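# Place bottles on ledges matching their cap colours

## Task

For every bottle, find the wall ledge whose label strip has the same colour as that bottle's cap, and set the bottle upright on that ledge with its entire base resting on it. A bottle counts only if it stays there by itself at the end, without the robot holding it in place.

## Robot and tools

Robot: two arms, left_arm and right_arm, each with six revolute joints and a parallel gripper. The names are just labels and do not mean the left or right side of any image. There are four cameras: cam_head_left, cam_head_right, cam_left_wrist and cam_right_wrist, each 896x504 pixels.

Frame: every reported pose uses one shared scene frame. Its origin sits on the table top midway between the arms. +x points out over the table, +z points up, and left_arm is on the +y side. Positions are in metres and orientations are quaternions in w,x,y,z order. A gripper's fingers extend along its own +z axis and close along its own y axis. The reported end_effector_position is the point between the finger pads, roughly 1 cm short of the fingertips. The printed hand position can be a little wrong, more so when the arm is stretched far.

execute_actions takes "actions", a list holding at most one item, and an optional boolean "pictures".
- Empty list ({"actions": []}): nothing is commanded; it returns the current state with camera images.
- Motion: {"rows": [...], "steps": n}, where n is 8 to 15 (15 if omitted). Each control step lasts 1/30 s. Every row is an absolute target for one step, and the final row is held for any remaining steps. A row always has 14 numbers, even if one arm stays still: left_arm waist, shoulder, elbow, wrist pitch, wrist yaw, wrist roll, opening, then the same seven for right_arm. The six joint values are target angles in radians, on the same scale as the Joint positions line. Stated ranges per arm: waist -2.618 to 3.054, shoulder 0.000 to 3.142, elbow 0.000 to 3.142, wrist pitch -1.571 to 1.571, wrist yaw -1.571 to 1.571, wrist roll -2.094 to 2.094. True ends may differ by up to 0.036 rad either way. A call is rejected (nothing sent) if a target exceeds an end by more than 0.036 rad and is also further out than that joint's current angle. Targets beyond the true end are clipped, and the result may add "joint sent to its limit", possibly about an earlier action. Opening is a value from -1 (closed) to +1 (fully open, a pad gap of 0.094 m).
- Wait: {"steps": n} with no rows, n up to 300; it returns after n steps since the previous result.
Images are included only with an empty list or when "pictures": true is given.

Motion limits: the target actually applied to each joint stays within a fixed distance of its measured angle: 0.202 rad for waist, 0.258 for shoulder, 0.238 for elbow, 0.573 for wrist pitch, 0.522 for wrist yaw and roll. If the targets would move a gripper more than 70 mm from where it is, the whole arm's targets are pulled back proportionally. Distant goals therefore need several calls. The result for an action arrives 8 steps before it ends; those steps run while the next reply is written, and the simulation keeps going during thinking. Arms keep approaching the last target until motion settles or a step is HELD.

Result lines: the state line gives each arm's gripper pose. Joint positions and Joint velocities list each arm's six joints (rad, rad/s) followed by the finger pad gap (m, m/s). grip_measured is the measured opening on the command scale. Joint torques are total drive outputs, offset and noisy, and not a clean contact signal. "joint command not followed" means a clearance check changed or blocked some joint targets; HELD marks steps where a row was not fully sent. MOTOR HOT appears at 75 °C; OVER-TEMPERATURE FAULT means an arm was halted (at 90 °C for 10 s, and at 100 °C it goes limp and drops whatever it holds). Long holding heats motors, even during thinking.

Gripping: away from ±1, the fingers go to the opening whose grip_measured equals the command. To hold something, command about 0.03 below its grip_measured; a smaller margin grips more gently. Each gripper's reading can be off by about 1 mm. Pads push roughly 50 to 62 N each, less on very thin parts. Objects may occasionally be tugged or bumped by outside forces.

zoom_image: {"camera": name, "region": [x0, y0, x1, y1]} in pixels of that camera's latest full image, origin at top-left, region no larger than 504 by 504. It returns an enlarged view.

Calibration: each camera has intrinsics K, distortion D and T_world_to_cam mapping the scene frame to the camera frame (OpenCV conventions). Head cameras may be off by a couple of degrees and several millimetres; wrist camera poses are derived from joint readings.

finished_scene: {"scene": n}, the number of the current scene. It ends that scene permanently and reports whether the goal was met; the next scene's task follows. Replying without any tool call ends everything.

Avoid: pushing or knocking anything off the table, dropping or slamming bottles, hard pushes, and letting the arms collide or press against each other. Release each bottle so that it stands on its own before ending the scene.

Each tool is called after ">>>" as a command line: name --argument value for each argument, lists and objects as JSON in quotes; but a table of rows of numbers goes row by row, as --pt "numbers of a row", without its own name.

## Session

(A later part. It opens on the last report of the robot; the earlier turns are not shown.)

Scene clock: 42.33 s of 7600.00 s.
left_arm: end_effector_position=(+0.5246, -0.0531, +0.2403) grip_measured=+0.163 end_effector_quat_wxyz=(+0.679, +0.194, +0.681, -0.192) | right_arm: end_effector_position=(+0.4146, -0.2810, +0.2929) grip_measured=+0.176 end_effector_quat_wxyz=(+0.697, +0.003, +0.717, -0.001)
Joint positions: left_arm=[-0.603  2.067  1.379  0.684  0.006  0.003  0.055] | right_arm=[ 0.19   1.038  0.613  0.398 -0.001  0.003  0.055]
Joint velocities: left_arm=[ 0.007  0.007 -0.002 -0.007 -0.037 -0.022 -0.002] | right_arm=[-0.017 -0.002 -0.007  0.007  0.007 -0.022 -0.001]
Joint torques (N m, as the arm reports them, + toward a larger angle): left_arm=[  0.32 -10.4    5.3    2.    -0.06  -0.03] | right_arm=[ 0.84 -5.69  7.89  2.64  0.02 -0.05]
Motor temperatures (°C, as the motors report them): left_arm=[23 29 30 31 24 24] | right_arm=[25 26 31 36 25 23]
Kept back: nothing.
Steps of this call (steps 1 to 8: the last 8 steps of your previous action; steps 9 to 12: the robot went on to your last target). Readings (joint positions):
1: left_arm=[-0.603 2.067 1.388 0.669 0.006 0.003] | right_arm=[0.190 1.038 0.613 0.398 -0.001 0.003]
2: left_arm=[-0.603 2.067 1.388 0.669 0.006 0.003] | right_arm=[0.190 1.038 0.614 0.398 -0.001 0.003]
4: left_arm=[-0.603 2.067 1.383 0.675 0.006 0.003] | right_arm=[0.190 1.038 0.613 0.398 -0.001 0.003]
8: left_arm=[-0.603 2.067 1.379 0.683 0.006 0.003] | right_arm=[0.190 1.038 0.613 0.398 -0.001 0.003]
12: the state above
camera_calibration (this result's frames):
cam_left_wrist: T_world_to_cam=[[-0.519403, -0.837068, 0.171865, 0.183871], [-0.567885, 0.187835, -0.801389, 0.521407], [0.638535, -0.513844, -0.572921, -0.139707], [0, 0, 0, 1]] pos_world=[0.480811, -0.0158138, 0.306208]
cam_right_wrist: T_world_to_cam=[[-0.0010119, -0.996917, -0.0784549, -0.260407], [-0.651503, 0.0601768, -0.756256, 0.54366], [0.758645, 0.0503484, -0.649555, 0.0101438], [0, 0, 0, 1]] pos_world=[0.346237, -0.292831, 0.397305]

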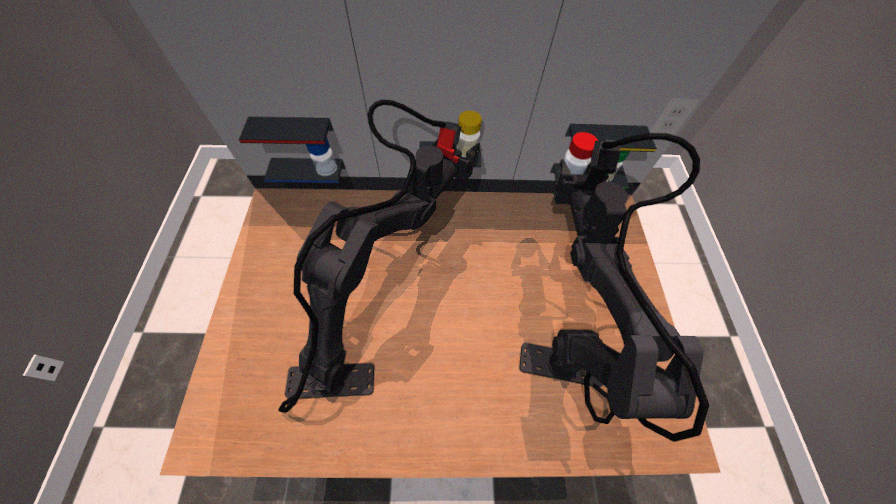

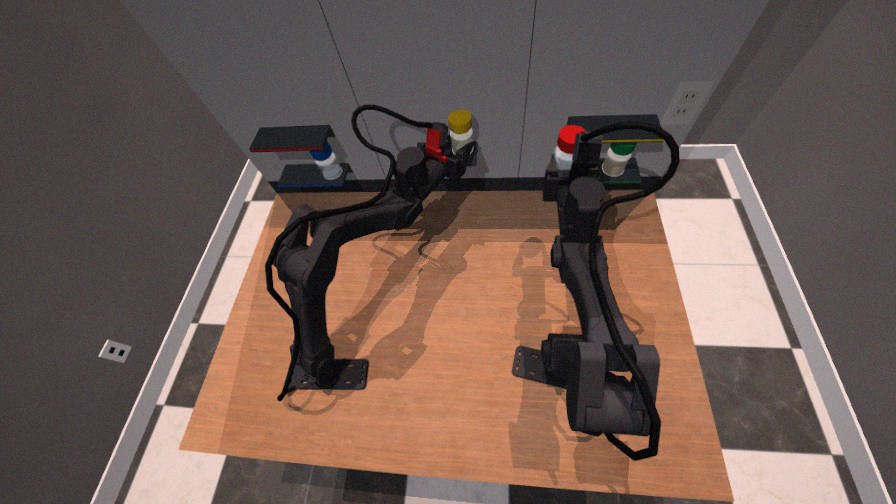

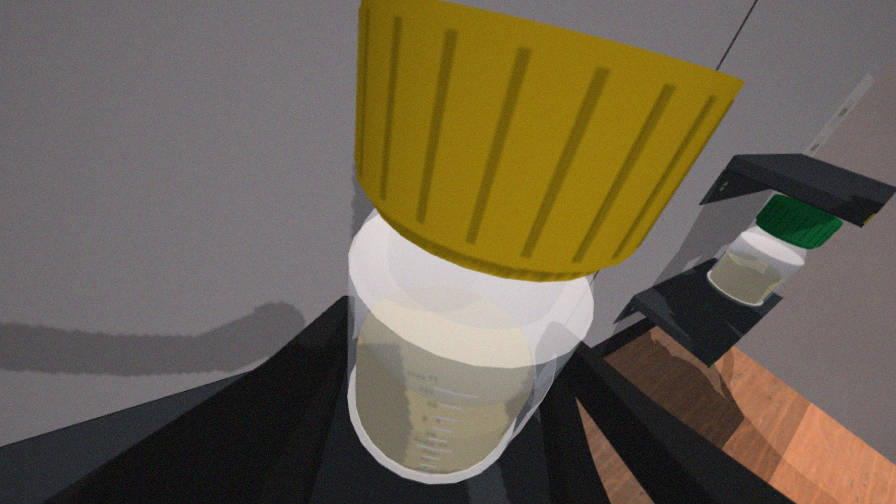

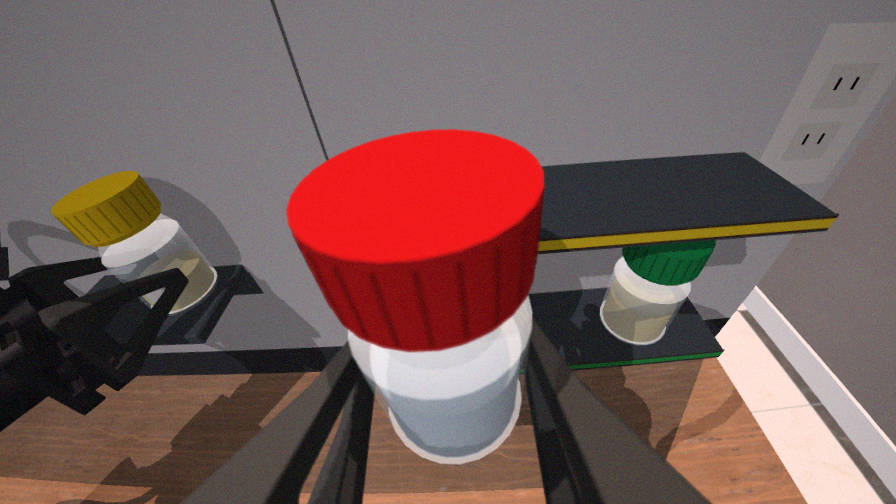

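>>> execute_actions --actions '[{"rows": [[-0.597,2.054,1.370,0.72,0,0,0.13,0.2,1.0,0.61,0.46,0,0,0.14],[-0.597,2.054,1.370,0.712,0,0,0.15,0.2,1.0,0.61,0.46,0,0,0.14],[-0.597,2.054,1.370,0.705,0,0,0.18,0.2,1.0,0.61,0.46,0,0,0.14],[-0.597,2.054,1.370,0.705,0,0,0.22,0.2,1.0,0.61,0.46,0,0,0.14],[-0.597,2.054,1.370,0.705,0,0,0.28,0.2,1.0,0.61,0.46,0,0,0.14],[-0.597,2.054,1.370,0.705,0,0,0.36,0.2,1.0,0.61,0.46,0,0,0.14],[-0.597,2.054,1.370,0.705,0,0,0.45,0.2,1.0,0.61,0.46,0,0,0.14],[-0.597,2.054,1.370,0.705,0,0,0.55,0.2,1.0,0.61,0.46,0,0,0.14],[-0.597,2.054,1.370,0.705,0,0,0.6,0.2,1.0,0.61,0.46,0,0,0.14]], "steps": 12}]'

>>> execute_actions --actions '[{"rows": [[-0.597,2.03,1.370,0.705,0,0,0.6,0.2,1.0,0.61,0.46,0,0,0.14],[-0.597,2.01,1.364,0.706,0,0,0.6,0.2,1.0,0.61,0.46,0,0,0.14],[-0.597,1.985,1.345,0.708,0,0,0.6,0.2,1.0,0.61,0.46,0,0,0.14],[-0.597,1.95,1.315,0.712,0,0,0.6,0.2,1.0,0.61,0.46,0,0,0.14],[-0.597,1.91,1.275,0.717,0,0,0.6,0.2,1.0,0.61,0.46,0,0,0.14],[-0.597,1.866,1.227,0.723,0,0,0.6,0.2,1.0,0.61,0.46,0,0,0.14],[-0.597,1.812,1.174,0.73,0,0,0.6,0.2,1.0,0.61,0.46,0,0,0.14],[-0.597,1.758,1.118,0.738,0,0,0.6,0.2,1.0,0.61,0.46,0,0,0.14],[-0.597,1.707,1.061,0.745,0,0,0.6,0.2,1.0,0.61,0.46,0,0,0.14],[-0.597,1.661,1.008,0.752,0,0,0.6,0.2,1.0,0.61,0.46,0,0,0.14],[-0.597,1.623,0.96,0.758,0,0,0.6,0.2,1.0,0.61,0.46,0,0,0.14],[-0.59,1.594,0.92,0.763,0,0,0.6,0.2,1.0,0.61,0.46,0,0,0.14],[-0.575,1.57,0.89,0.767,0,0,0.6,0.2,1.0,0.61,0.46,0,0,0.14],[-0.555,1.55,0.87,0.765,0,0,0.6,0.2,1.0,0.61,0.46,0,0,0.14],[-0.53,1.53,0.85,0.76,0,0,0.6,0.2,1.0,0.61,0.46,0,0,0.14]], "steps": 15}]'

>>> execute_actions --actions '[{"rows": [[-0.5,1.51,0.835,0.755,0,0,0.6,0.207,1.002,0.61,0.463,0.007,0,0.14],[-0.465,1.49,0.82,0.75,0,0,0.65,0.229,1.009,0.61,0.47,0.03,0,0.14],[-0.425,1.47,0.805,0.745,0,0,0.7,0.265,1.021,0.61,0.482,0.065,0,0.14],[-0.385,1.45,0.79,0.74,0,0,0.75,0.312,1.036,0.61,0.498,0.112,0,0.14],[-0.345,1.43,0.775,0.734,0,0,0.8,0.368,1.054,0.61,0.517,0.169,0,0.14],[-0.305,1.41,0.76,0.728,0,0,0.85,0.431,1.074,0.61,0.538,0.232,0,0.14],[-0.265,1.39,0.745,0.722,0,0,0.9,0.497,1.095,0.61,0.56,0.299,0,0.14],[-0.228,1.372,0.73,0.716,0,0,0.95,0.562,1.116,0.61,0.582,0.365,0,0.14],[-0.195,1.356,0.716,0.71,0,0,1,0.625,1.136,0.61,0.603,0.428,0,0.14],[-0.166,1.342,0.704,0.705,0,0,1,0.682,1.154,0.61,0.622,0.485,0,0.14],[-0.142,1.33,0.694,0.70,0,0,1,0.728,1.169,0.61,0.638,0.532,0,0.14],[-0.123,1.322,0.687,0.697,0,0,1,0.763,1.18,0.61,0.65,0.567,0,0.14],[-0.11,1.317,0.682,0.695,0,0,1,0.786,1.188,0.61,0.658,0.59,0,0.14],[-0.102,1.315,0.68,0.694,0,0,1,0.793,1.19,0.61,0.66,0.597,0,0.14],[-0.1,1.315,0.68,0.694,0,0,1,0.793,1.19,0.61,0.66,0.597,0,0.14]], "steps": 15}]'

>>> execute_actions --actions '[{"steps": 20}]' --pictures true

Scene clock: 45.40 s of 7600.00 s.
left_arm: end_effector_position=(+0.5246, -0.0531, +0.2404) grip_measured=+0.207 end_effector_quat_wxyz=(+0.679, +0.194, +0.681, -0.192) | right_arm: end_effector_position=(+0.4146, -0.2810, +0.2929) grip_measured=+0.176 end_effector_quat_wxyz=(+0.697, +0.003, +0.717, -0.001)
Joint positions: left_arm=[-0.603  2.067  1.379  0.685  0.006  0.003  0.057] | right_arm=[ 0.19   1.038  0.613  0.398 -0.001  0.003  0.055]
Joint velocities: left_arm=[-0.012 -0.012 -0.002 -0.037 -0.007  0.037  0.023] | right_arm=[ 0.002  0.017 -0.007  0.007 -0.022  0.037  0.   ]
Joint torques (N m, as the arm reports them, + toward a larger angle): left_arm=[  0.32 -10.41   5.19   1.79  -0.08  -0.01] | right_arm=[ 0.87 -5.66  7.9   2.63 -0.01 -0.06]
Motor temperatures (°C, as the motors report them): left_arm=[23 29 30 32 24 24] | right_arm=[25 26 31 36 25 23]
Steps of this call (steps 1 to 30: the robot went on to your last target; steps 31 to 88: nothing new was sent; steps 89 to 92: the first 4 steps of this action). Readings (joint positions):
89: left_arm=[-0.603 2.067 1.379 0.685 0.006 0.003] | right_arm=[0.190 1.038 0.613 0.398 -0.001 0.003]
90: left_arm=[-0.603 2.067 1.379 0.685 0.006 0.003] | right_arm=[0.190 1.038 0.613 0.398 -0.001 0.003]
92: the state above

Scene clock: 45.90 s of 7600.00 s.
left_arm: end_effector_position=(+0.4993, -0.0377, +0.2538) grip_measured=+0.598 end_effector_quat_wxyz=(+0.679, +0.194, +0.681, -0.192) | right_arm: end_effector_position=(+0.4146, -0.2810, +0.2929) grip_measured=+0.176 end_effector_quat_wxyz=(+0.697, +0.003, +0.717, -0.001)
Joint positions: left_arm=[-0.603  1.944  1.254  0.687  0.006  0.003  0.075] | right_arm=[ 0.19   1.038  0.613  0.398 -0.001  0.003  0.055]
Joint velocities: left_arm=[ 0.007 -1.306 -1.282 -0.007  0.022  0.007 -0.001] | right_arm=[ 0.002  0.017  0.002  0.022  0.051 -0.022  0.   ]
Joint torques (N m, as the arm reports them, + toward a larger angle): left_arm=[  0.35 -12.35   5.75   1.99  -0.06  -0.03] | right_arm=[ 0.81 -5.7   7.87  2.63  0.   -0.04]
Motor temperatures (°C, as the motors report them): left_arm=[23 29 30 31 24 24] | right_arm=[25 26 31 36 25 23]
Steps of this call (steps 1 to 8: the last 8 steps of your previous action; steps 9 to 15: the first 7 steps of this action). Readings (joint positions):
9: left_arm=[-0.603 2.067 1.379 0.685 0.006 0.003] | right_arm=[0.190 1.038 0.613 0.398 -0.001 0.003]
10: left_arm=[-0.603 2.066 1.378 0.685 0.006 0.003] | right_arm=[0.190 1.038 0.613 0.398 -0.001 0.003]
12: left_arm=[-0.603 2.043 1.356 0.685 0.006 0.003] | right_arm=[0.190 1.038 0.613 0.398 -0.001 0.003]
15: the state above

Scene clock: 46.40 s of 7600.00 s.
left_arm: end_effector_position=(+0.4425, +0.1400, +0.2871) grip_measured=+0.876 end_effector_quat_wxyz=(+0.719, +0.100, +0.680, -0.104) | right_arm: end_effector_position=(+0.4147, -0.2364, +0.2982) grip_measured=+0.176 end_effector_quat_wxyz=(+0.708, -0.011, +0.706, +0.013)
Joint positions: left_arm=[-0.337  1.461  0.779  0.738  0.008  0.003  0.088] | right_arm=[0.374 1.058 0.614 0.446 0.145 0.003 0.055]
Joint velocities: left_arm=[ 1.233 -0.515 -0.466 -0.125 -0.051  0.051  0.044] | right_arm=[ 1.726  0.383 -0.012  0.505  1.136 -0.022 -0.   ]
Joint torques (N m, as the arm reports them, + toward a larger angle): left_arm=[-0.25 -7.38  5.46  1.65  0.01 -0.03] | right_arm=[ 1.59 -1.94  7.89  2.25 -0.31 -0.06]
Motor temperatures (°C, as the motors report them): left_arm=[23 29 30 31 24 24] | right_arm=[25 26 31 37 25 23]
Steps of this call (steps 1 to 8: the last 8 steps of your previous action; steps 9 to 15: the first 7 steps of this action). Readings (joint positions):
9: left_arm=[-0.564 1.552 0.886 0.751 0.009 0.003] | right_arm=[0.191 1.038 0.613 0.398 -0.001 0.003]
10: left_arm=[-0.538 1.536 0.867 0.751 0.010 0.003] | right_arm=[0.195 1.038 0.613 0.399 0.005 0.003]
12: left_arm=[-0.468 1.509 0.830 0.750 0.010 0.003] | right_arm=[0.232 1.038 0.613 0.405 0.041 0.003]
15: the state above

Scene clock: 47.07 s of 7600.00 s.
left_arm: end_effector_position=(+0.4328, +0.2518, +0.2894) grip_measured=+1.000 end_effector_quat_wxyz=(+0.727, +0.015, +0.687, -0.014) | right_arm: end_effector_position=(+0.4019, -0.1440, +0.2809) grip_measured=+0.176 end_effector_quat_wxyz=(+0.710, -0.004, +0.704, +0.010)
Joint positions: left_arm=[-0.102  1.341  0.692  0.705 -0.004  0.003  0.094] | right_arm=[0.797 1.205 0.614 0.602 0.581 0.003 0.055]
Joint velocities: left_arm=[ 0.022  0.017  0.002  0.022 -0.051  0.037  0.   ] | right_arm=[-0.002 -0.012 -0.012  0.022  0.051  0.007  0.001]
Joint torques (N m, as the arm reports them, + toward a larger angle): left_arm=[-0.04 -5.52  5.13  1.49  0.08 -0.03] | right_arm=[-0.3  -5.13  7.5   2.39  0.06 -0.05]
Motor temperatures (°C, as the motors report them): left_arm=[23 29 30 31 24 24] | right_arm=[25 26 31 37 25 23]
Kept back: nothing.
Steps of this call (steps 1 to 8: the last 8 steps of your previous action; steps 9 to 20: the robot went on to your last target). Readings (joint positions):
1: left_arm=[-0.294 1.442 0.764 0.733 0.006 0.003] | right_arm=[0.437 1.074 0.614 0.467 0.188 0.003]
2: left_arm=[-0.253 1.422 0.749 0.729 0.004 0.003] | right_arm=[0.504 1.093 0.614 0.487 0.234 0.003]
4: left_arm=[-0.183 1.385 0.724 0.723 0.000 0.003] | right_arm=[0.633 1.138 0.614 0.520 0.324 0.003]
8: left_arm=[-0.108 1.343 0.697 0.717 -0.004 0.003] | right_arm=[0.786 1.200 0.613 0.553 0.454 0.003]
20: the state above
camera_calibration (this result's frames):
cam_left_wrist: T_world_to_cam=[[-0.0535435, -0.983705, 0.171635, 0.218386], [-0.537542, -0.116458, -0.835156, 0.524594], [0.841535, -0.136978, -0.522547, -0.0935427], [0, 0, 0, 1]] pos_world=[0.372404, 0.263107, 0.351755]
cam_right_wrist: T_world_to_cam=[[0.0265977, -0.996077, -0.0843969, -0.1341], [-0.624725, 0.0493465, -0.779284, 0.512139], [0.780392, 0.073452, -0.620962, -0.00837217], [0, 0, 0, 1]] pos_world=[0.330046, -0.158232, 0.382585]

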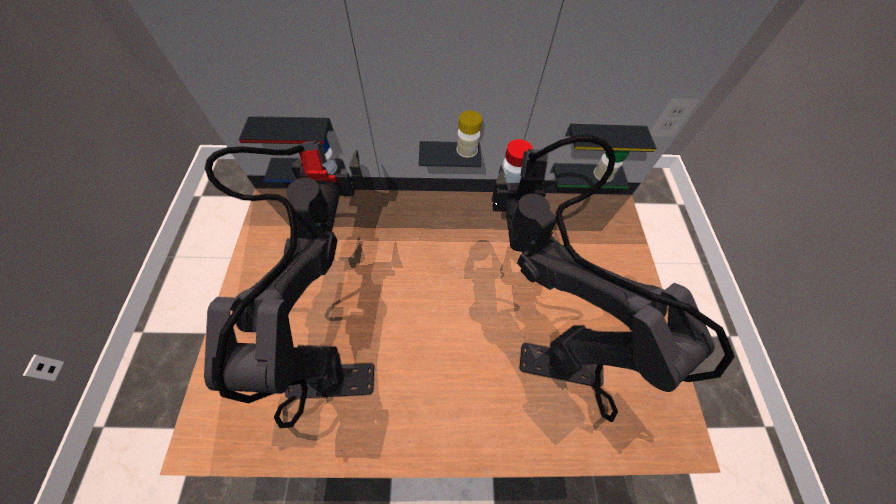

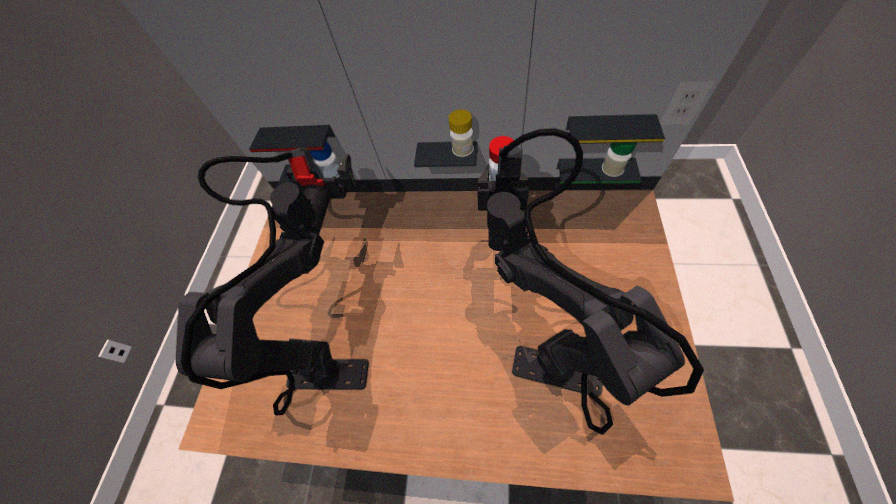

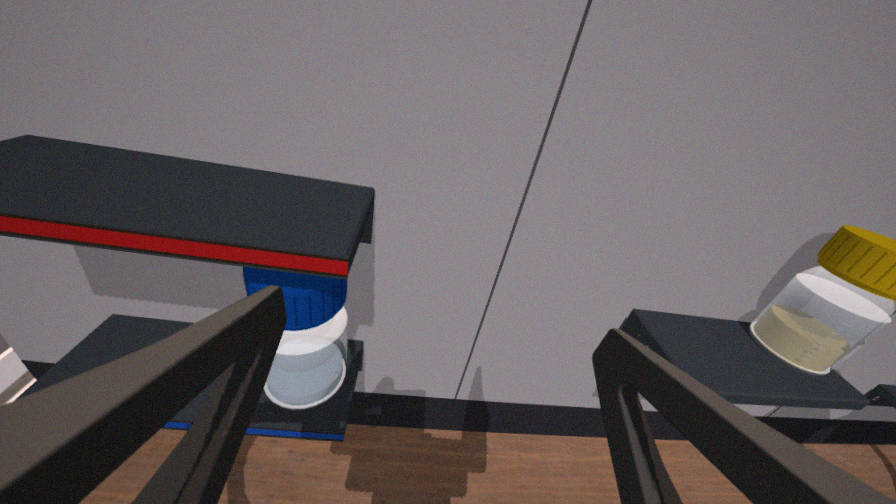

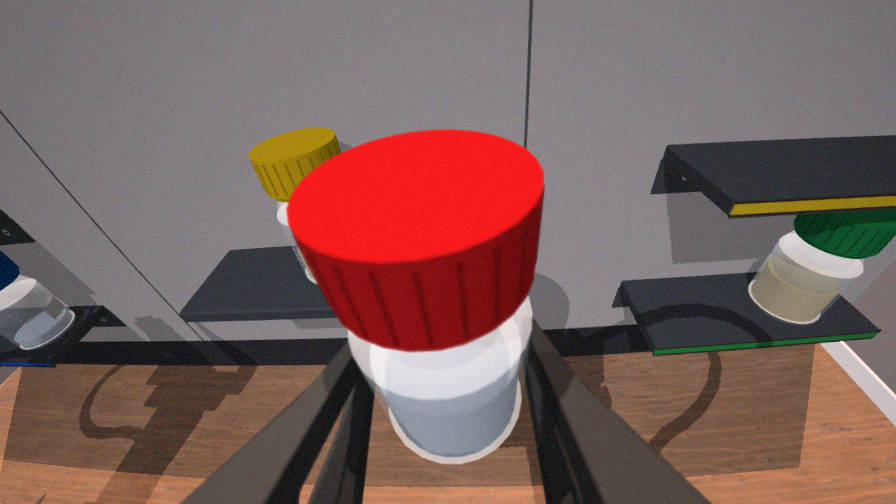

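>>> execute_actions --actions '[{"rows": [[-0.1,1.315,0.68,0.694,0,0,1,0.797,1.193,0.642,0.661,0.601,0,0.14],[-0.1,1.315,0.68,0.694,0,0,1,0.808,1.203,0.649,0.665,0.613,0,0.14],[-0.1,1.315,0.68,0.694,0,0,1,0.827,1.22,0.66,0.672,0.632,0,0.14],[-0.1,1.315,0.68,0.694,0,0,1,0.852,1.243,0.675,0.68,0.658,0,0.14],[-0.1,1.315,0.68,0.694,0,0,1,0.882,1.272,0.695,0.69,0.689,0,0.14],[-0.1,1.315,0.68,0.694,0,0,1,0.916,1.305,0.719,0.70,0.724,0,0.14],[-0.1,1.315,0.68,0.694,0,0,1,0.952,1.343,0.748,0.709,0.762,0,0.14],[-0.1,1.315,0.68,0.694,0,0,1,0.99,1.383,0.78,0.718,0.80,0,0.14],[-0.1,1.315,0.68,0.694,0,0,1,1.027,1.426,0.816,0.725,0.839,0,0.14],[-0.1,1.315,0.68,0.694,0,0,1,1.063,1.47,0.855,0.73,0.876,0,0.14]], "steps": 10}]'

>>> execute_actions --actions '[{"rows": [[-0.1,1.315,0.68,0.694,0,0,1,1.096,1.514,0.895,0.733,0.911,0,0.14],[-0.1,1.315,0.68,0.694,0,0,1,1.127,1.557,0.936,0.733,0.942,0,0.14],[-0.1,1.315,0.68,0.694,0,0,1,1.154,1.597,0.977,0.732,0.97,0,0.14],[-0.1,1.315,0.68,0.694,0,0,1,1.177,1.635,1.016,0.729,0.994,0,0.14],[-0.1,1.315,0.68,0.694,0,0,1,1.196,1.668,1.053,0.725,1.013,0,0.14],[-0.1,1.315,0.68,0.694,0,0,1,1.211,1.697,1.084,0.721,1.029,0,0.14],[-0.1,1.315,0.68,0.694,0,0,1,1.222,1.72,1.11,0.716,1.04,0,0.14],[-0.1,1.315,0.68,0.694,0,0,1,1.23,1.737,1.129,0.713,1.049,0,0.14],[-0.1,1.315,0.68,0.694,0,0,1,1.235,1.747,1.141,0.711,1.054,0,0.14],[-0.1,1.315,0.68,0.694,0,0,1,1.236,1.75,1.145,0.71,1.055,0,0.14]], "steps": 10}]'

>>> execute_actions --actions '[{"steps": 22}]' --pictures true

Scene clock: 49.30 s of 7600.00 s.
left_arm: end_effector_position=(+0.4328, +0.2518, +0.2893) grip_measured=+1.000 end_effector_quat_wxyz=(+0.726, +0.015, +0.687, -0.014) | right_arm: end_effector_position=(+0.4019, -0.1460, +0.2817) grip_measured=+0.176 end_effector_quat_wxyz=(+0.711, +0.001, +0.703, +0.007)
Joint positions: left_arm=[-0.102  1.341  0.692  0.705 -0.004  0.003  0.094] | right_arm=[0.797 1.205 0.614 0.606 0.592 0.003 0.055]
Joint velocities: left_arm=[-0.012  0.002 -0.012 -0.007 -0.022 -0.022  0.   ] | right_arm=[-0.002 -0.022 -0.007  0.051  0.051 -0.037  0.001]
Joint torques (N m, as the arm reports them, + toward a larger angle): left_arm=[ 0.08 -5.5   5.13  1.47  0.06 -0.03] | right_arm=[ 0.91 -4.16 11.03  2.41  0.09 -0.05]
Motor temperatures (°C, as the motors report them): left_arm=[23 29 29 31 24 24] | right_arm=[25 26 30 37 25 23]
Steps of this call (steps 1 to 30: the robot went on to your last target; steps 31 to 65: nothing new was sent; steps 66 to 67: the first 2 steps of this action). Readings (joint positions):
66: left_arm=[-0.102 1.341 0.692 0.705 -0.004 0.003] | right_arm=[0.797 1.205 0.614 0.606 0.590 0.003]
67: the state above

Scene clock: 49.63 s of 7600.00 s.
left_arm: end_effector_position=(+0.4328, +0.2518, +0.2893) grip_measured=+1.000 end_effector_quat_wxyz=(+0.726, +0.015, +0.687, -0.014) | right_arm: end_effector_position=(+0.4046, -0.0447, +0.2850) grip_measured=+0.176 end_effector_quat_wxyz=(+0.711, -0.010, +0.703, +0.021)
Joint positions: left_arm=[-0.102  1.341  0.692  0.705 -0.004  0.003  0.094] | right_arm=[1.056 1.485 0.836 0.667 0.817 0.003 0.055]
Joint velocities: left_arm=[ 0.002  0.012  0.012  0.007 -0.081  0.037  0.   ] | right_arm=[ 1.013  1.316  1.14   0.183  0.842 -0.022 -0.   ]
Joint torques (N m, as the arm reports them, + toward a larger angle): left_arm=[ 0.08 -5.51  5.12  1.47  0.07 -0.02] | right_arm=[ 0.76 -6.99 10.36  2.17 -0.01 -0.04]
Motor temperatures (°C, as the motors report them): left_arm=[23 29 29 31 24 24] | right_arm=[25 26 31 37 25 23]
Steps of this call (steps 1 to 8: the last 8 steps of your previous action; steps 9 to 10: the first 2 steps of this action). Readings (joint positions):
9: left_arm=[-0.102 1.341 0.692 0.705 -0.004 0.003] | right_arm=[1.020 1.439 0.796 0.662 0.789 0.003]
10: the state above

Scene clock: 50.37 s of 7600.00 s.
left_arm: end_effector_position=(+0.4328, +0.2518, +0.2893) grip_measured=+1.000 end_effector_quat_wxyz=(+0.726, +0.015, +0.687, -0.014) | right_arm: end_effector_position=(+0.3968, +0.0415, +0.2775) grip_measured=+0.176 end_effector_quat_wxyz=(+0.710, +0.007, +0.704, +0.005)
Joint positions: left_arm=[-0.102  1.341  0.692  0.705 -0.004  0.003  0.094] | right_arm=[1.239 1.766 1.106 0.676 1.045 0.003 0.055]
Joint velocities: left_arm=[ 0.022  0.002 -0.017  0.051  0.022  0.022  0.   ] | right_arm=[ 0.002  0.002 -0.002  0.037  0.007 -0.022 -0.   ]
Joint torques (N m, as the arm reports them, + toward a larger angle): left_arm=[ 0.09 -5.5   5.12  1.47  0.07 -0.03] | right_arm=[ -0.26 -10.29  11.     1.97   0.08  -0.04]
Motor temperatures (°C, as the motors report them): left_arm=[23 29 29 31 24 24] | right_arm=[25 26 31 37 25 23]
Kept back: nothing.
Steps of this call (steps 1 to 8: the last 8 steps of your previous action; steps 9 to 22: the robot went on to your last target). Readings (joint positions):
1: left_arm=[-0.102 1.341 0.692 0.705 -0.004 0.003] | right_arm=[1.091 1.530 0.876 0.672 0.844 0.003]
2: left_arm=[-0.102 1.341 0.692 0.705 -0.004 0.003] | right_arm=[1.122 1.574 0.917 0.675 0.870 0.003]
4: left_arm=[-0.102 1.341 0.692 0.705 -0.004 0.003] | right_arm=[1.175 1.653 0.993 0.676 0.916 0.003]
8: left_arm=[-0.102 1.341 0.692 0.705 -0.004 0.003] | right_arm=[1.233 1.752 1.090 0.676 0.977 0.003]
22: the state above
camera_calibration (this result's frames):
cam_left_wrist: T_world_to_cam=[[-0.0534781, -0.983708, 0.171638, 0.218374], [-0.53786, -0.116443, -0.834954, 0.524593], [0.841336, -0.136969, -0.52287, -0.0934192], [0, 0, 0, 1]] pos_world=[0.372433, 0.263106, 0.351683]
cam_right_wrist: T_world_to_cam=[[0.00488125, -0.995695, -0.0925582, 0.0613903], [-0.624342, 0.0692677, -0.778074, 0.495885], [0.781136, 0.061586, -0.621316, -0.01985], [0, 0, 0, 1]] pos_world=[0.324808, 0.0279996, 0.379184]

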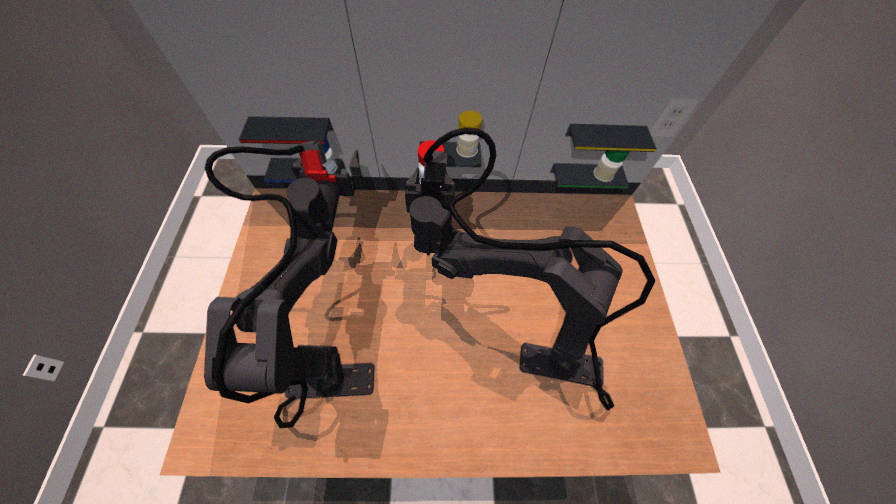

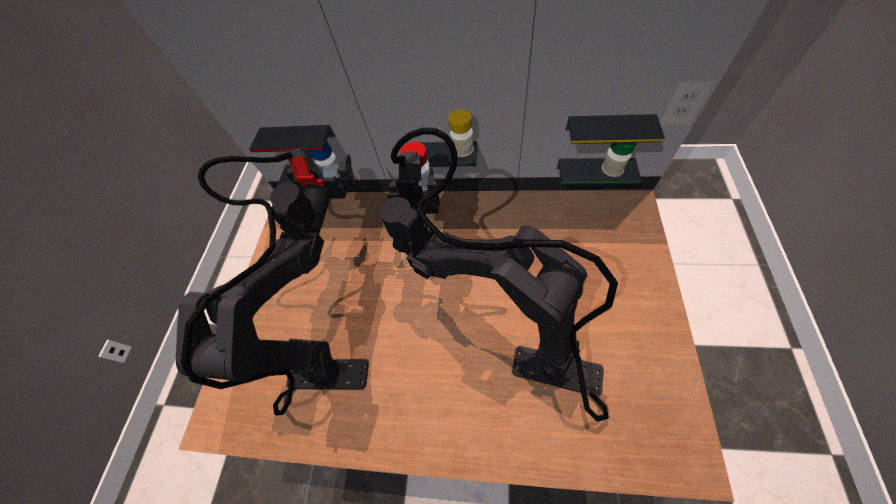

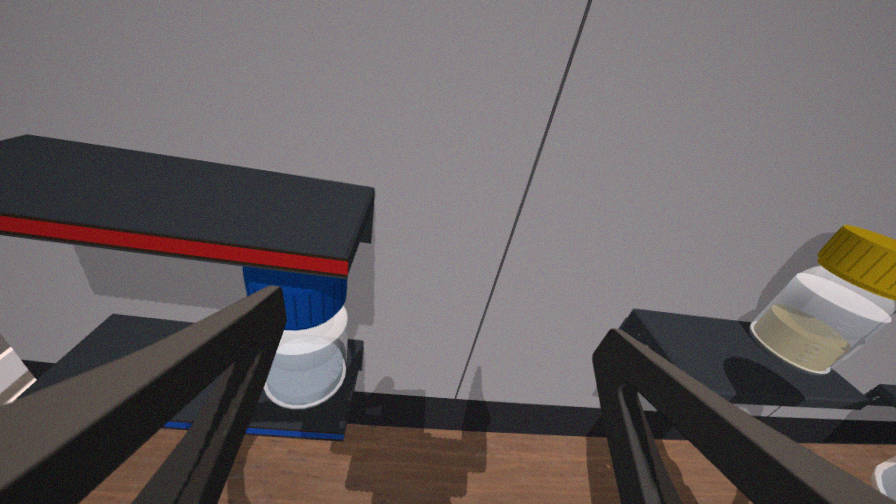

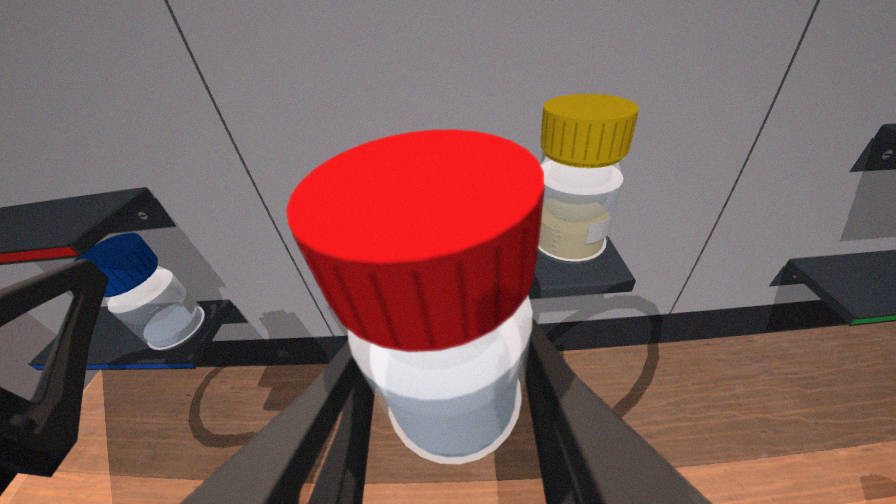

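>>> execute_actions --actions '[{"rows": [[-0.1,1.315,0.68,0.694,0,0,1,1.235,1.751,1.146,0.71,1.02,0,0.14],[-0.1,1.315,0.68,0.694,0,0,1,1.231,1.753,1.149,0.708,1.005,0,0.14],[-0.1,1.315,0.68,0.694,0,0,1,1.224,1.758,1.155,0.706,0.99,0,0.14],[-0.1,1.315,0.68,0.694,0,0,1,1.215,1.764,1.162,0.703,0.975,0,0.14],[-0.1,1.315,0.68,0.694,0,0,1,1.205,1.772,1.172,0.70,0.959,0,0.14],[-0.1,1.315,0.68,0.694,0,0,1,1.192,1.781,1.184,0.695,0.942,0,0.14],[-0.1,1.315,0.68,0.694,0,0,1,1.177,1.792,1.198,0.69,0.925,0,0.14],[-0.1,1.315,0.68,0.694,0,0,1,1.162,1.805,1.215,0.685,0.908,0,0.14],[-0.1,1.315,0.68,0.694,0,0,1,1.145,1.819,1.233,0.679,0.891,0,0.14],[-0.1,1.315,0.68,0.694,0,0,1,1.128,1.834,1.253,0.673,0.875,0,0.14],[-0.1,1.315,0.68,0.694,0,0,1,1.112,1.85,1.275,0.667,0.859,0,0.14],[-0.1,1.315,0.68,0.694,0,0,1,1.095,1.867,1.298,0.66,0.844,0,0.14]], "steps": 12}]'

>>> execute_actions --actions '[{"rows": [[-0.1,1.315,0.68,0.694,0,0,1,1.079,1.885,1.321,0.654,0.831,0,0.14],[-0.1,1.315,0.68,0.694,0,0,1,1.063,1.903,1.346,0.647,0.819,0,0.14],[-0.1,1.315,0.68,0.694,0,0,1,1.049,1.921,1.37,0.641,0.808,0,0.14],[-0.1,1.315,0.68,0.694,0,0,1,1.036,1.938,1.394,0.635,0.799,0,0.14],[-0.1,1.315,0.68,0.694,0,0,1,1.024,1.955,1.417,0.63,0.791,0,0.14],[-0.1,1.315,0.68,0.694,0,0,1,1.013,1.97,1.438,0.625,0.785,0,0.14],[-0.1,1.315,0.68,0.694,0,0,1,1.004,1.984,1.457,0.62,0.781,0,0.14],[-0.1,1.315,0.68,0.694,0,0,1,0.997,1.995,1.473,0.617,0.779,0,0.14],[-0.1,1.315,0.68,0.694,0,0,1,0.991,2.004,1.486,0.614,0.778,0,0.14],[-0.1,1.315,0.68,0.694,0,0,1,0.987,2.011,1.496,0.612,0.778,0,0.14],[-0.1,1.315,0.68,0.694,0,0,1,0.985,2.016,1.502,0.61,0.778,0,0.14],[-0.1,1.315,0.68,0.694,0,0,1,0.984,2.017,1.504,0.61,0.778,0,0.14]], "steps": 12}]'

>>> execute_actions --actions '[{"steps": 18}]' --pictures true

Scene clock: 52.10 s of 7600.00 s.
left_arm: end_effector_position=(+0.4328, +0.2518, +0.2893) grip_measured=+1.000 end_effector_quat_wxyz=(+0.726, +0.015, +0.687, -0.014) | right_arm: end_effector_position=(+0.3972, +0.0453, +0.2782) grip_measured=+0.176 end_effector_quat_wxyz=(+0.710, -0.000, +0.704, +0.013)
Joint positions: left_arm=[-0.102  1.341  0.692  0.705 -0.004  0.003  0.094] | right_arm=[1.238 1.766 1.108 0.675 1.024 0.003 0.055]
Joint velocities: left_arm=[-0.017  0.012 -0.027 -0.022 -0.022  0.007  0.   ] | right_arm=[-0.051  0.056  0.09  -0.007 -0.315 -0.022 -0.   ]
Joint torques (N m, as the arm reports them, + toward a larger angle): left_arm=[ 0.09 -5.51  5.12  1.47  0.07 -0.03] | right_arm=[-1.79 -9.41 11.8   2.02 -0.03 -0.06]
Motor temperatures (°C, as the motors report them): left_arm=[23 28 29 31 24 24] | right_arm=[25 27 31 36 25 23]
Steps of this call (steps 1 to 30: the robot went on to your last target; steps 31 to 48: nothing new was sent; steps 49 to 52: the first 4 steps of this action). Readings (joint positions):
49: left_arm=[-0.102 1.341 0.692 0.705 -0.004 0.003] | right_arm=[1.239 1.766 1.106 0.676 1.046 0.003]
50: left_arm=[-0.102 1.341 0.692 0.705 -0.004 0.003] | right_arm=[1.239 1.766 1.106 0.676 1.040 0.003]
52: the state above

Scene clock: 52.50 s of 7600.00 s.
left_arm: end_effector_position=(+0.4328, +0.2518, +0.2893) grip_measured=+1.000 end_effector_quat_wxyz=(+0.726, +0.015, +0.687, -0.014) | right_arm: end_effector_position=(+0.4762, +0.0411, +0.2899) grip_measured=+0.176 end_effector_quat_wxyz=(+0.718, +0.009, +0.696, +0.019)
Joint positions: left_arm=[-0.102  1.341  0.692  0.705 -0.004  0.003  0.094] | right_arm=[1.069 1.91  1.319 0.64  0.859 0.003 0.055]
Joint velocities: left_arm=[ 0.022  0.012  0.002 -0.066  0.007 -0.022  0.   ] | right_arm=[-0.471  0.549  0.701 -0.183 -0.374  0.007 -0.001]
Joint torques (N m, as the arm reports them, + toward a larger angle): left_arm=[ 0.09 -5.51  5.12  1.47  0.07 -0.02] | right_arm=[ -0.38 -11.19  10.74   1.99  -0.09  -0.04]
Motor temperatures (°C, as the motors report them): left_arm=[23 28 29 31 24 24] | right_arm=[25 27 31 36 25 23]
Steps of this call (steps 1 to 8: the last 8 steps of your previous action; steps 9 to 12: the first 4 steps of this action). Readings (joint positions):
9: left_arm=[-0.102 1.341 0.692 0.705 -0.004 0.003] | right_arm=[1.123 1.854 1.249 0.657 0.898 0.003]
10: left_arm=[-0.102 1.341 0.692 0.705 -0.004 0.003] | right_arm=[1.104 1.872 1.272 0.652 0.884 0.003]
12: the state above

Scene clock: 53.10 s of 7600.00 s.
left_arm: end_effector_position=(+0.4328, +0.2518, +0.2893) grip_measured=+1.000 end_effector_quat_wxyz=(+0.726, +0.015, +0.687, -0.014) | right_arm: end_effector_position=(+0.5237, +0.0385, +0.2776) grip_measured=+0.176 end_effector_quat_wxyz=(+0.711, +0.003, +0.703, +0.006)
Joint positions: left_arm=[-0.102  1.341  0.692  0.705 -0.004  0.003  0.094] | right_arm=[0.986 2.029 1.463 0.581 0.786 0.003 0.055]
Joint velocities: left_arm=[-0.012 -0.007 -0.002  0.066  0.007 -0.022  0.   ] | right_arm=[ 0.007  0.012  0.007  0.007 -0.125 -0.037 -0.   ]
Joint torques (N m, as the arm reports them, + toward a larger angle): left_arm=[ 0.09 -5.5   5.12  1.47  0.07 -0.03] | right_arm=[ -0.17 -12.95  11.46   2.07  -0.11  -0.06]
Motor temperatures (°C, as the motors report them): left_arm=[23 28 29 31 24 24] | right_arm=[25 27 31 36 25 23]
Kept back: nothing.
Steps of this call (steps 1 to 8: the last 8 steps of your previous action; steps 9 to 18: the robot went on to your last target). Readings (joint positions):
1: left_arm=[-0.102 1.341 0.692 0.705 -0.004 0.003] | right_arm=[1.053 1.929 1.342 0.633 0.848 0.003]
2: left_arm=[-0.102 1.341 0.692 0.705 -0.004 0.003] | right_arm=[1.039 1.947 1.364 0.627 0.837 0.003]
4: left_arm=[-0.102 1.341 0.692 0.705 -0.004 0.003] | right_arm=[1.015 1.981 1.404 0.614 0.820 0.003]
8: left_arm=[-0.102 1.341 0.692 0.705 -0.004 0.003] | right_arm=[0.989 2.023 1.453 0.593 0.800 0.003]
18: the state above
camera_calibration (this result's frames):
cam_left_wrist: T_world_to_cam=[[-0.0534781, -0.983708, 0.171638, 0.218374], [-0.53786, -0.116443, -0.834954, 0.524593], [0.841336, -0.136969, -0.52287, -0.0934192], [0, 0, 0, 1]] pos_world=[0.372433, 0.263106, 0.351683]
cam_right_wrist: T_world_to_cam=[[0.0107824, -0.995961, -0.0891332, 0.0537306], [-0.622698, 0.063057, -0.779917, 0.575332], [0.782388, 0.0639124, -0.619503, -0.119932], [0, 0, 0, 1]] pos_world=[0.451512, 0.0249001, 0.379202]

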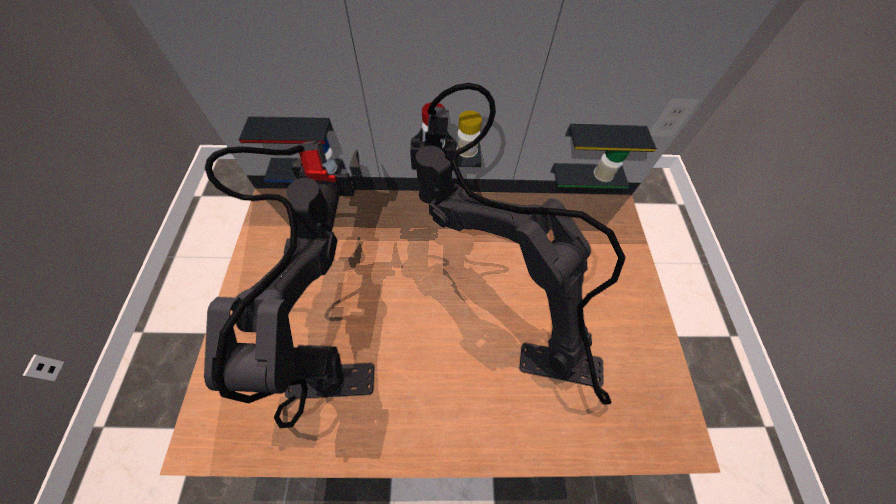

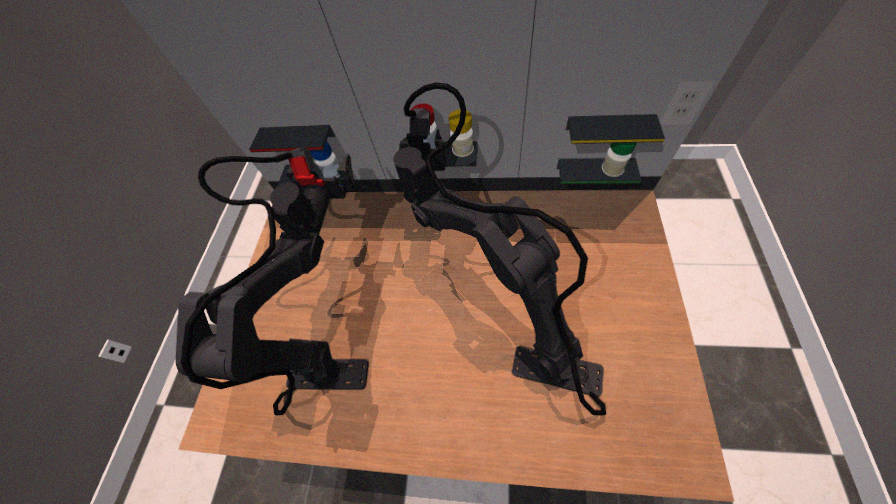

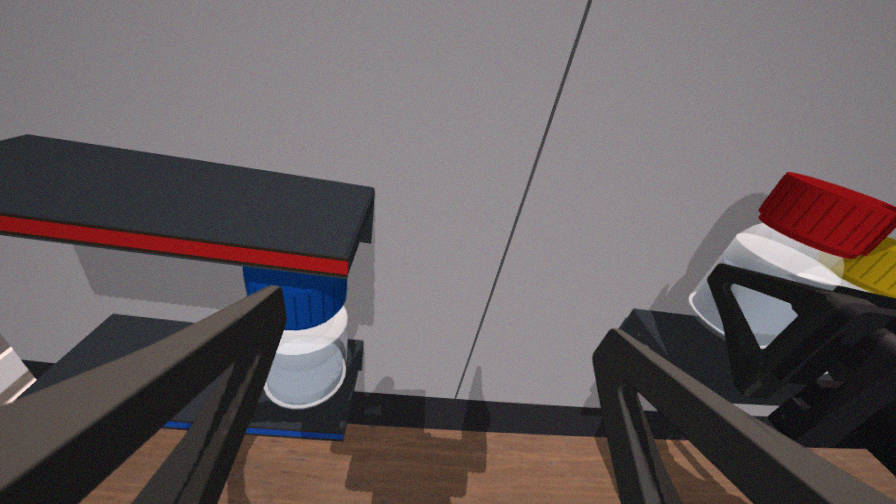

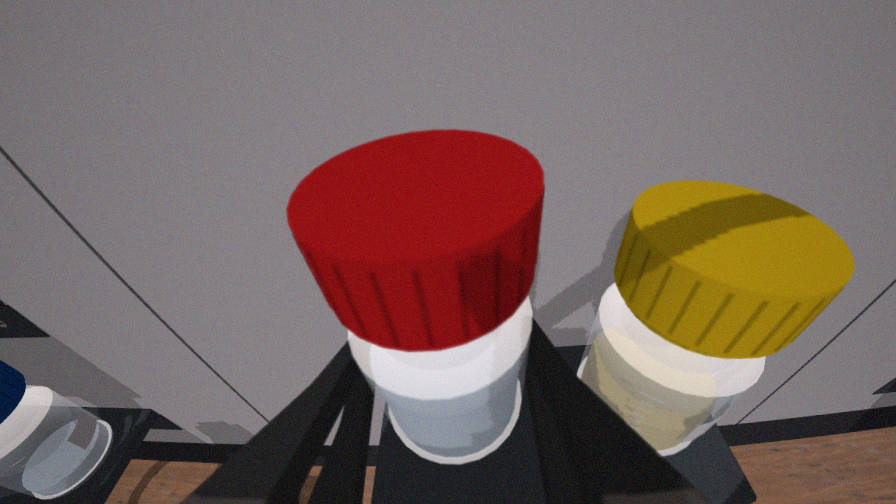

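>>> execute_actions --actions '[{"rows": [[-0.1,1.315,0.68,0.694,0,0,1,0.984,2.02,1.48,0.625,0.778,0,0.14],[-0.1,1.315,0.68,0.694,0,0,1,0.984,2.023,1.462,0.635,0.778,0,0.14],[-0.1,1.315,0.68,0.694,0,0,1,0.984,2.025,1.452,0.642,0.778,0,0.14],[-0.1,1.315,0.68,0.694,0,0,1,0.984,2.027,1.447,0.648,0.778,0,0.14],[-0.1,1.315,0.68,0.694,0,0,1,0.984,2.029,1.443,0.654,0.778,0,0.14],[-0.1,1.315,0.68,0.694,0,0,1,0.984,2.031,1.439,0.659,0.778,0,0.14],[-0.1,1.315,0.68,0.694,0,0,1,0.984,2.033,1.435,0.663,0.778,0,0.14],[-0.1,1.315,0.68,0.694,0,0,1,0.984,2.035,1.431,0.667,0.778,0,0.14],[-0.1,1.315,0.68,0.694,0,0,1,0.984,2.037,1.427,0.671,0.778,0,0.14],[-0.1,1.315,0.68,0.694,0,0,1,0.984,2.038,1.423,0.674,0.778,0,0.14],[-0.1,1.315,0.68,0.694,0,0,1,0.984,2.039,1.42,0.677,0.778,0,0.14],[-0.1,1.315,0.68,0.694,0,0,1,0.984,2.04,1.417,0.679,0.778,0,0.14],[-0.1,1.315,0.68,0.694,0,0,1,0.984,2.04,1.414,0.68,0.778,0,0.14]], "steps": 14}]'

>>> execute_actions --actions '[{"steps": 14}]'

Scene clock: 58.27 s of 7600.00 s.
left_arm: end_effector_position=(+0.4328, +0.2518, +0.2893) grip_measured=+1.000 end_effector_quat_wxyz=(+0.726, +0.015, +0.687, -0.014) | right_arm: end_effector_position=(+0.5234, +0.0385, +0.2784) grip_measured=+0.176 end_effector_quat_wxyz=(+0.713, +0.005, +0.701, +0.009)
Joint positions: left_arm=[-0.102  1.341  0.692  0.705 -0.004  0.003  0.094] | right_arm=[0.986 2.029 1.458 0.597 0.784 0.003 0.055]
Joint velocities: left_arm=[ 0.012 -0.007 -0.002 -0.037 -0.007 -0.022  0.   ] | right_arm=[-0.002  0.007 -0.11   0.139  0.007 -0.022  0.001]
Joint torques (N m, as the arm reports them, + toward a larger angle): left_arm=[ 0.09 -5.51  5.13  1.47  0.07 -0.02] | right_arm=[ -0.12 -11.83   6.59   2.11  -0.07  -0.06]
Motor temperatures (°C, as the motors report them): left_arm=[23 28 29 30 24 24] | right_arm=[25 29 32 36 25 23]
Steps of this call (steps 1 to 15: the robot went on to your last target; steps 16 to 90: nothing new was sent; then 1.97 s passed at rest; steps 91 to 96: the first 6 steps of this action). Readings (joint positions):
91: left_arm=[-0.102 1.341 0.692 0.705 -0.004 0.003] | right_arm=[0.986 2.029 1.463 0.581 0.785 0.003]
92: left_arm=[-0.102 1.341 0.692 0.705 -0.004 0.003] | right_arm=[0.986 2.029 1.463 0.582 0.785 0.003]
94: left_arm=[-0.102 1.341 0.692 0.705 -0.004 0.003] | right_arm=[0.986 2.029 1.463 0.585 0.785 0.003]
96: the state above

Scene clock: 58.73 s of 7600.00 s.
left_arm: end_effector_position=(+0.4328, +0.2518, +0.2893) grip_measured=+1.000 end_effector_quat_wxyz=(+0.726, +0.015, +0.687, -0.014) | right_arm: end_effector_position=(+0.5233, +0.0385, +0.2539) grip_measured=+0.176 end_effector_quat_wxyz=(+0.705, -0.004, +0.709, +0.001)
Joint positions: left_arm=[-0.102  1.341  0.692  0.705 -0.004  0.003  0.094] | right_arm=[0.986 2.052 1.418 0.625 0.784 0.003 0.055]
Joint velocities: left_arm=[-0.007 -0.002 -0.017  0.007 -0.007 -0.066  0.   ] | right_arm=[-0.012 -0.012 -0.022 -0.051  0.022 -0.022 -0.001]
Joint torques (N m, as the arm reports them, + toward a larger angle): left_arm=[ 0.09 -5.5   5.12  1.48  0.07 -0.03] | right_arm=[ -0.13 -13.03   7.22   2.35  -0.05  -0.06]
Motor temperatures (°C, as the motors report them): left_arm=[23 28 29 30 24 24] | right_arm=[25 29 32 36 25 23]
Kept back: nothing.
Steps of this call (steps 1 to 8: the last 8 steps of your previous action; steps 9 to 14: the robot went on to your last target). Readings (joint positions):
1: left_arm=[-0.102 1.341 0.692 0.705 -0.004 0.003] | right_arm=[0.986 2.029 1.454 0.603 0.784 0.003]
2: left_arm=[-0.102 1.341 0.692 0.705 -0.004 0.003] | right_arm=[0.986 2.029 1.449 0.607 0.784 0.003]
4: left_arm=[-0.102 1.341 0.692 0.705 -0.004 0.003] | right_arm=[0.986 2.032 1.440 0.616 0.784 0.003]
8: left_arm=[-0.102 1.341 0.692 0.705 -0.004 0.003] | right_arm=[0.986 2.044 1.425 0.625 0.784 0.003]
14: the state above

>>> execute_actions --actions '[{"rows": [[-0.1,1.315,0.68,0.694,0,0,1,0.984,2.04,1.409,0.683,0.778,0,0.14],[-0.1,1.315,0.68,0.694,0,0,1,0.984,2.04,1.405,0.686,0.778,0,0.14],[-0.1,1.315,0.68,0.694,0,0,1,0.984,2.04,1.402,0.688,0.778,0,0.14],[-0.1,1.315,0.68,0.694,0,0,1,0.984,2.04,1.400,0.69,0.778,0,0.14],[-0.1,1.315,0.68,0.694,0,0,1,0.984,2.04,1.398,0.692,0.778,0,0.14],[-0.1,1.315,0.68,0.694,0,0,1,0.984,2.04,1.396,0.694,0.778,0,0.14],[-0.1,1.315,0.68,0.694,0,0,1,0.984,2.04,1.394,0.695,0.778,0,0.14],[-0.1,1.315,0.68,0.694,0,0,1,0.984,2.04,1.392,0.695,0.778,0,0.14],[-0.1,1.315,0.68,0.694,0,0,1,0.984,2.04,1.39,0.695,0.778,0,0.14]], "steps": 11}]'

>>> execute_actions --actions '[{"steps": 13}]'

Scene clock: 59.30 s of 7600.00 s.
left_arm: end_effector_position=(+0.4328, +0.2518, +0.2893) grip_measured=+1.000 end_effector_quat_wxyz=(+0.726, +0.015, +0.687, -0.014) | right_arm: end_effector_position=(+0.5233, +0.0385, +0.2555) grip_measured=+0.176 end_effector_quat_wxyz=(+0.707, -0.002, +0.707, +0.003)
Joint positions: left_arm=[-0.102  1.341  0.692  0.705 -0.004  0.003  0.094] | right_arm=[0.986 2.052 1.418 0.633 0.784 0.003 0.055]
Joint velocities: left_arm=[-0.007  0.002 -0.017  0.066  0.022 -0.051  0.   ] | right_arm=[-0.002  0.007  0.007  0.007 -0.051 -0.051  0.   ]
Joint torques (N m, as the arm reports them, + toward a larger angle): left_arm=[ 0.08 -5.51  5.12  1.47  0.07 -0.03] | right_arm=[ -0.15 -12.96   6.2    2.27  -0.06  -0.05]
Motor temperatures (°C, as the motors report them): left_arm=[23 28 29 30 24 24] | right_arm=[25 29 32 36 25 23]
Steps of this call (steps 1 to 14: the robot went on to your last target; steps 15 to 17: the first 3 steps of this action). Readings (joint positions):
15: left_arm=[-0.102 1.341 0.692 0.705 -0.004 0.003] | right_arm=[0.986 2.052 1.418 0.632 0.784 0.003]
16: left_arm=[-0.102 1.341 0.692 0.705 -0.004 0.003] | right_arm=[0.986 2.052 1.418 0.632 0.784 0.003]
17: the state above

Scene clock: 59.73 s of 7600.00 s.
left_arm: end_effector_position=(+0.4328, +0.2518, +0.2893) grip_measured=+1.000 end_effector_quat_wxyz=(+0.726, +0.015, +0.687, -0.014) | right_arm: end_effector_position=(+0.5221, +0.0374, +0.2519) grip_measured=+0.176 end_effector_quat_wxyz=(+0.708, -0.001, +0.707, +0.004)
Joint positions: left_arm=[-0.102  1.341  0.692  0.705 -0.004  0.003  0.094] | right_arm=[0.986 2.052 1.4   0.654 0.783 0.003 0.055]
Joint velocities: left_arm=[ 0.012 -0.007  0.007  0.007  0.022  0.022  0.   ] | right_arm=[-0.012  0.017  0.002 -0.022 -0.051 -0.066  0.001]
Joint torques (N m, as the arm reports them, + toward a larger angle): left_arm=[ 0.09 -5.5   5.13  1.48  0.07 -0.03] | right_arm=[ -0.21 -12.95   6.7    2.19  -0.05  -0.05]
Motor temperatures (°C, as the motors report them): left_arm=[23 28 28 30 24 24] | right_arm=[25 29 32 36 25 23]
Kept back: nothing.
Steps of this call (steps 1 to 8: the last 8 steps of your previous action; steps 9 to 13: the robot went on to your last target). Readings (joint positions):
1: left_arm=[-0.102 1.341 0.692 0.705 -0.004 0.003] | right_arm=[0.986 2.052 1.418 0.635 0.784 0.003]
2: left_arm=[-0.102 1.341 0.692 0.705 -0.004 0.003] | right_arm=[0.986 2.052 1.417 0.638 0.783 0.003]
4: left_arm=[-0.102 1.341 0.692 0.705 -0.004 0.003] | right_arm=[0.986 2.052 1.411 0.645 0.783 0.003]
8: left_arm=[-0.102 1.341 0.692 0.705 -0.004 0.003] | right_arm=[0.986 2.052 1.401 0.652 0.783 0.003]
13: the state above

>>> execute_actions --actions '[{"rows": [[-0.1,1.315,0.68,0.694,0,0,1,0.984,2.04,1.386,0.695,0.778,0,0.14],[-0.1,1.315,0.68,0.694,0,0,1,0.984,2.04,1.383,0.695,0.778,0,0.14],[-0.1,1.315,0.68,0.694,0,0,1,0.984,2.04,1.381,0.695,0.778,0,0.14],[-0.1,1.315,0.68,0.694,0,0,1,0.984,2.04,1.379,0.695,0.778,0,0.14],[-0.1,1.315,0.68,0.694,0,0,1,0.984,2.04,1.377,0.695,0.778,0,0.14],[-0.1,1.315,0.68,0.694,0,0,1,0.984,2.04,1.375,0.695,0.778,0,0.14]], "steps": 9}]'

>>> execute_actions --actions '[{"steps": 13}]'

Scene clock: 60.07 s of 7600.00 s.
left_arm: end_effector_position=(+0.4328, +0.2518, +0.2893) grip_measured=+1.000 end_effector_quat_wxyz=(+0.726, +0.015, +0.687, -0.014) | right_arm: end_effector_position=(+0.5221, +0.0374, +0.2520) grip_measured=+0.176 end_effector_quat_wxyz=(+0.708, -0.001, +0.707, +0.004)
Joint positions: left_arm=[-0.102  1.341  0.692  0.705 -0.004  0.003  0.094] | right_arm=[0.986 2.052 1.4   0.654 0.783 0.003 0.055]
Joint velocities: left_arm=[-0.007 -0.007 -0.012 -0.037 -0.022  0.022  0.   ] | right_arm=[-0.022  0.022 -0.002 -0.022  0.037  0.007  0.   ]
Joint torques (N m, as the arm reports them, + toward a larger angle): left_arm=[ 0.09 -5.5   5.12  1.47  0.07 -0.02] | right_arm=[ -0.14 -12.96   6.28   2.19  -0.07  -0.05]
Motor temperatures (°C, as the motors report them): left_arm=[23 27 28 30 24 24] | right_arm=[25 29 32 36 25 23]
Steps of this call (steps 1 to 9: the robot went on to your last target; step 10: the first step of this action). Readings (joint positions):
10: the state above

Scene clock: 60.50 s of 7600.00 s.
left_arm: end_effector_position=(+0.4328, +0.2518, +0.2893) grip_measured=+1.000 end_effector_quat_wxyz=(+0.726, +0.015, +0.687, -0.014) | right_arm: end_effector_position=(+0.5214, +0.0368, +0.2516) grip_measured=+0.176 end_effector_quat_wxyz=(+0.710, +0.001, +0.704, +0.006)
Joint positions: left_arm=[-0.102  1.341  0.692  0.705 -0.004  0.003  0.094] | right_arm=[0.986 2.052 1.391 0.673 0.782 0.003 0.055]
Joint velocities: left_arm=[-0.007 -0.007 -0.017  0.037  0.051  0.037  0.   ] | right_arm=[ 0.012  0.007 -0.012  0.066 -0.007 -0.022 -0.001]
Joint torques (N m, as the arm reports them, + toward a larger angle): left_arm=[ 0.09 -5.51  5.13  1.47  0.07 -0.03] | right_arm=[ -0.16 -12.95   6.14   2.02  -0.05  -0.04]
Motor temperatures (°C, as the motors report them): left_arm=[23 27 28 30 24 24] | right_arm=[25 29 32 36 25 23]
Kept back: nothing.
Steps of this call (steps 1 to 8: the last 8 steps of your previous action; steps 9 to 13: the robot went on to your last target). Readings (joint positions):
1: left_arm=[-0.102 1.341 0.692 0.705 -0.004 0.003] | right_arm=[0.986 2.052 1.400 0.654 0.783 0.003]
2: left_arm=[-0.102 1.341 0.692 0.705 -0.004 0.003] | right_arm=[0.986 2.052 1.400 0.654 0.783 0.003]
4: left_arm=[-0.102 1.341 0.692 0.705 -0.004 0.003] | right_arm=[0.986 2.052 1.398 0.656 0.782 0.003]
8: left_arm=[-0.102 1.341 0.692 0.705 -0.004 0.003] | right_arm=[0.986 2.052 1.392 0.670 0.782 0.003]
13: the state above


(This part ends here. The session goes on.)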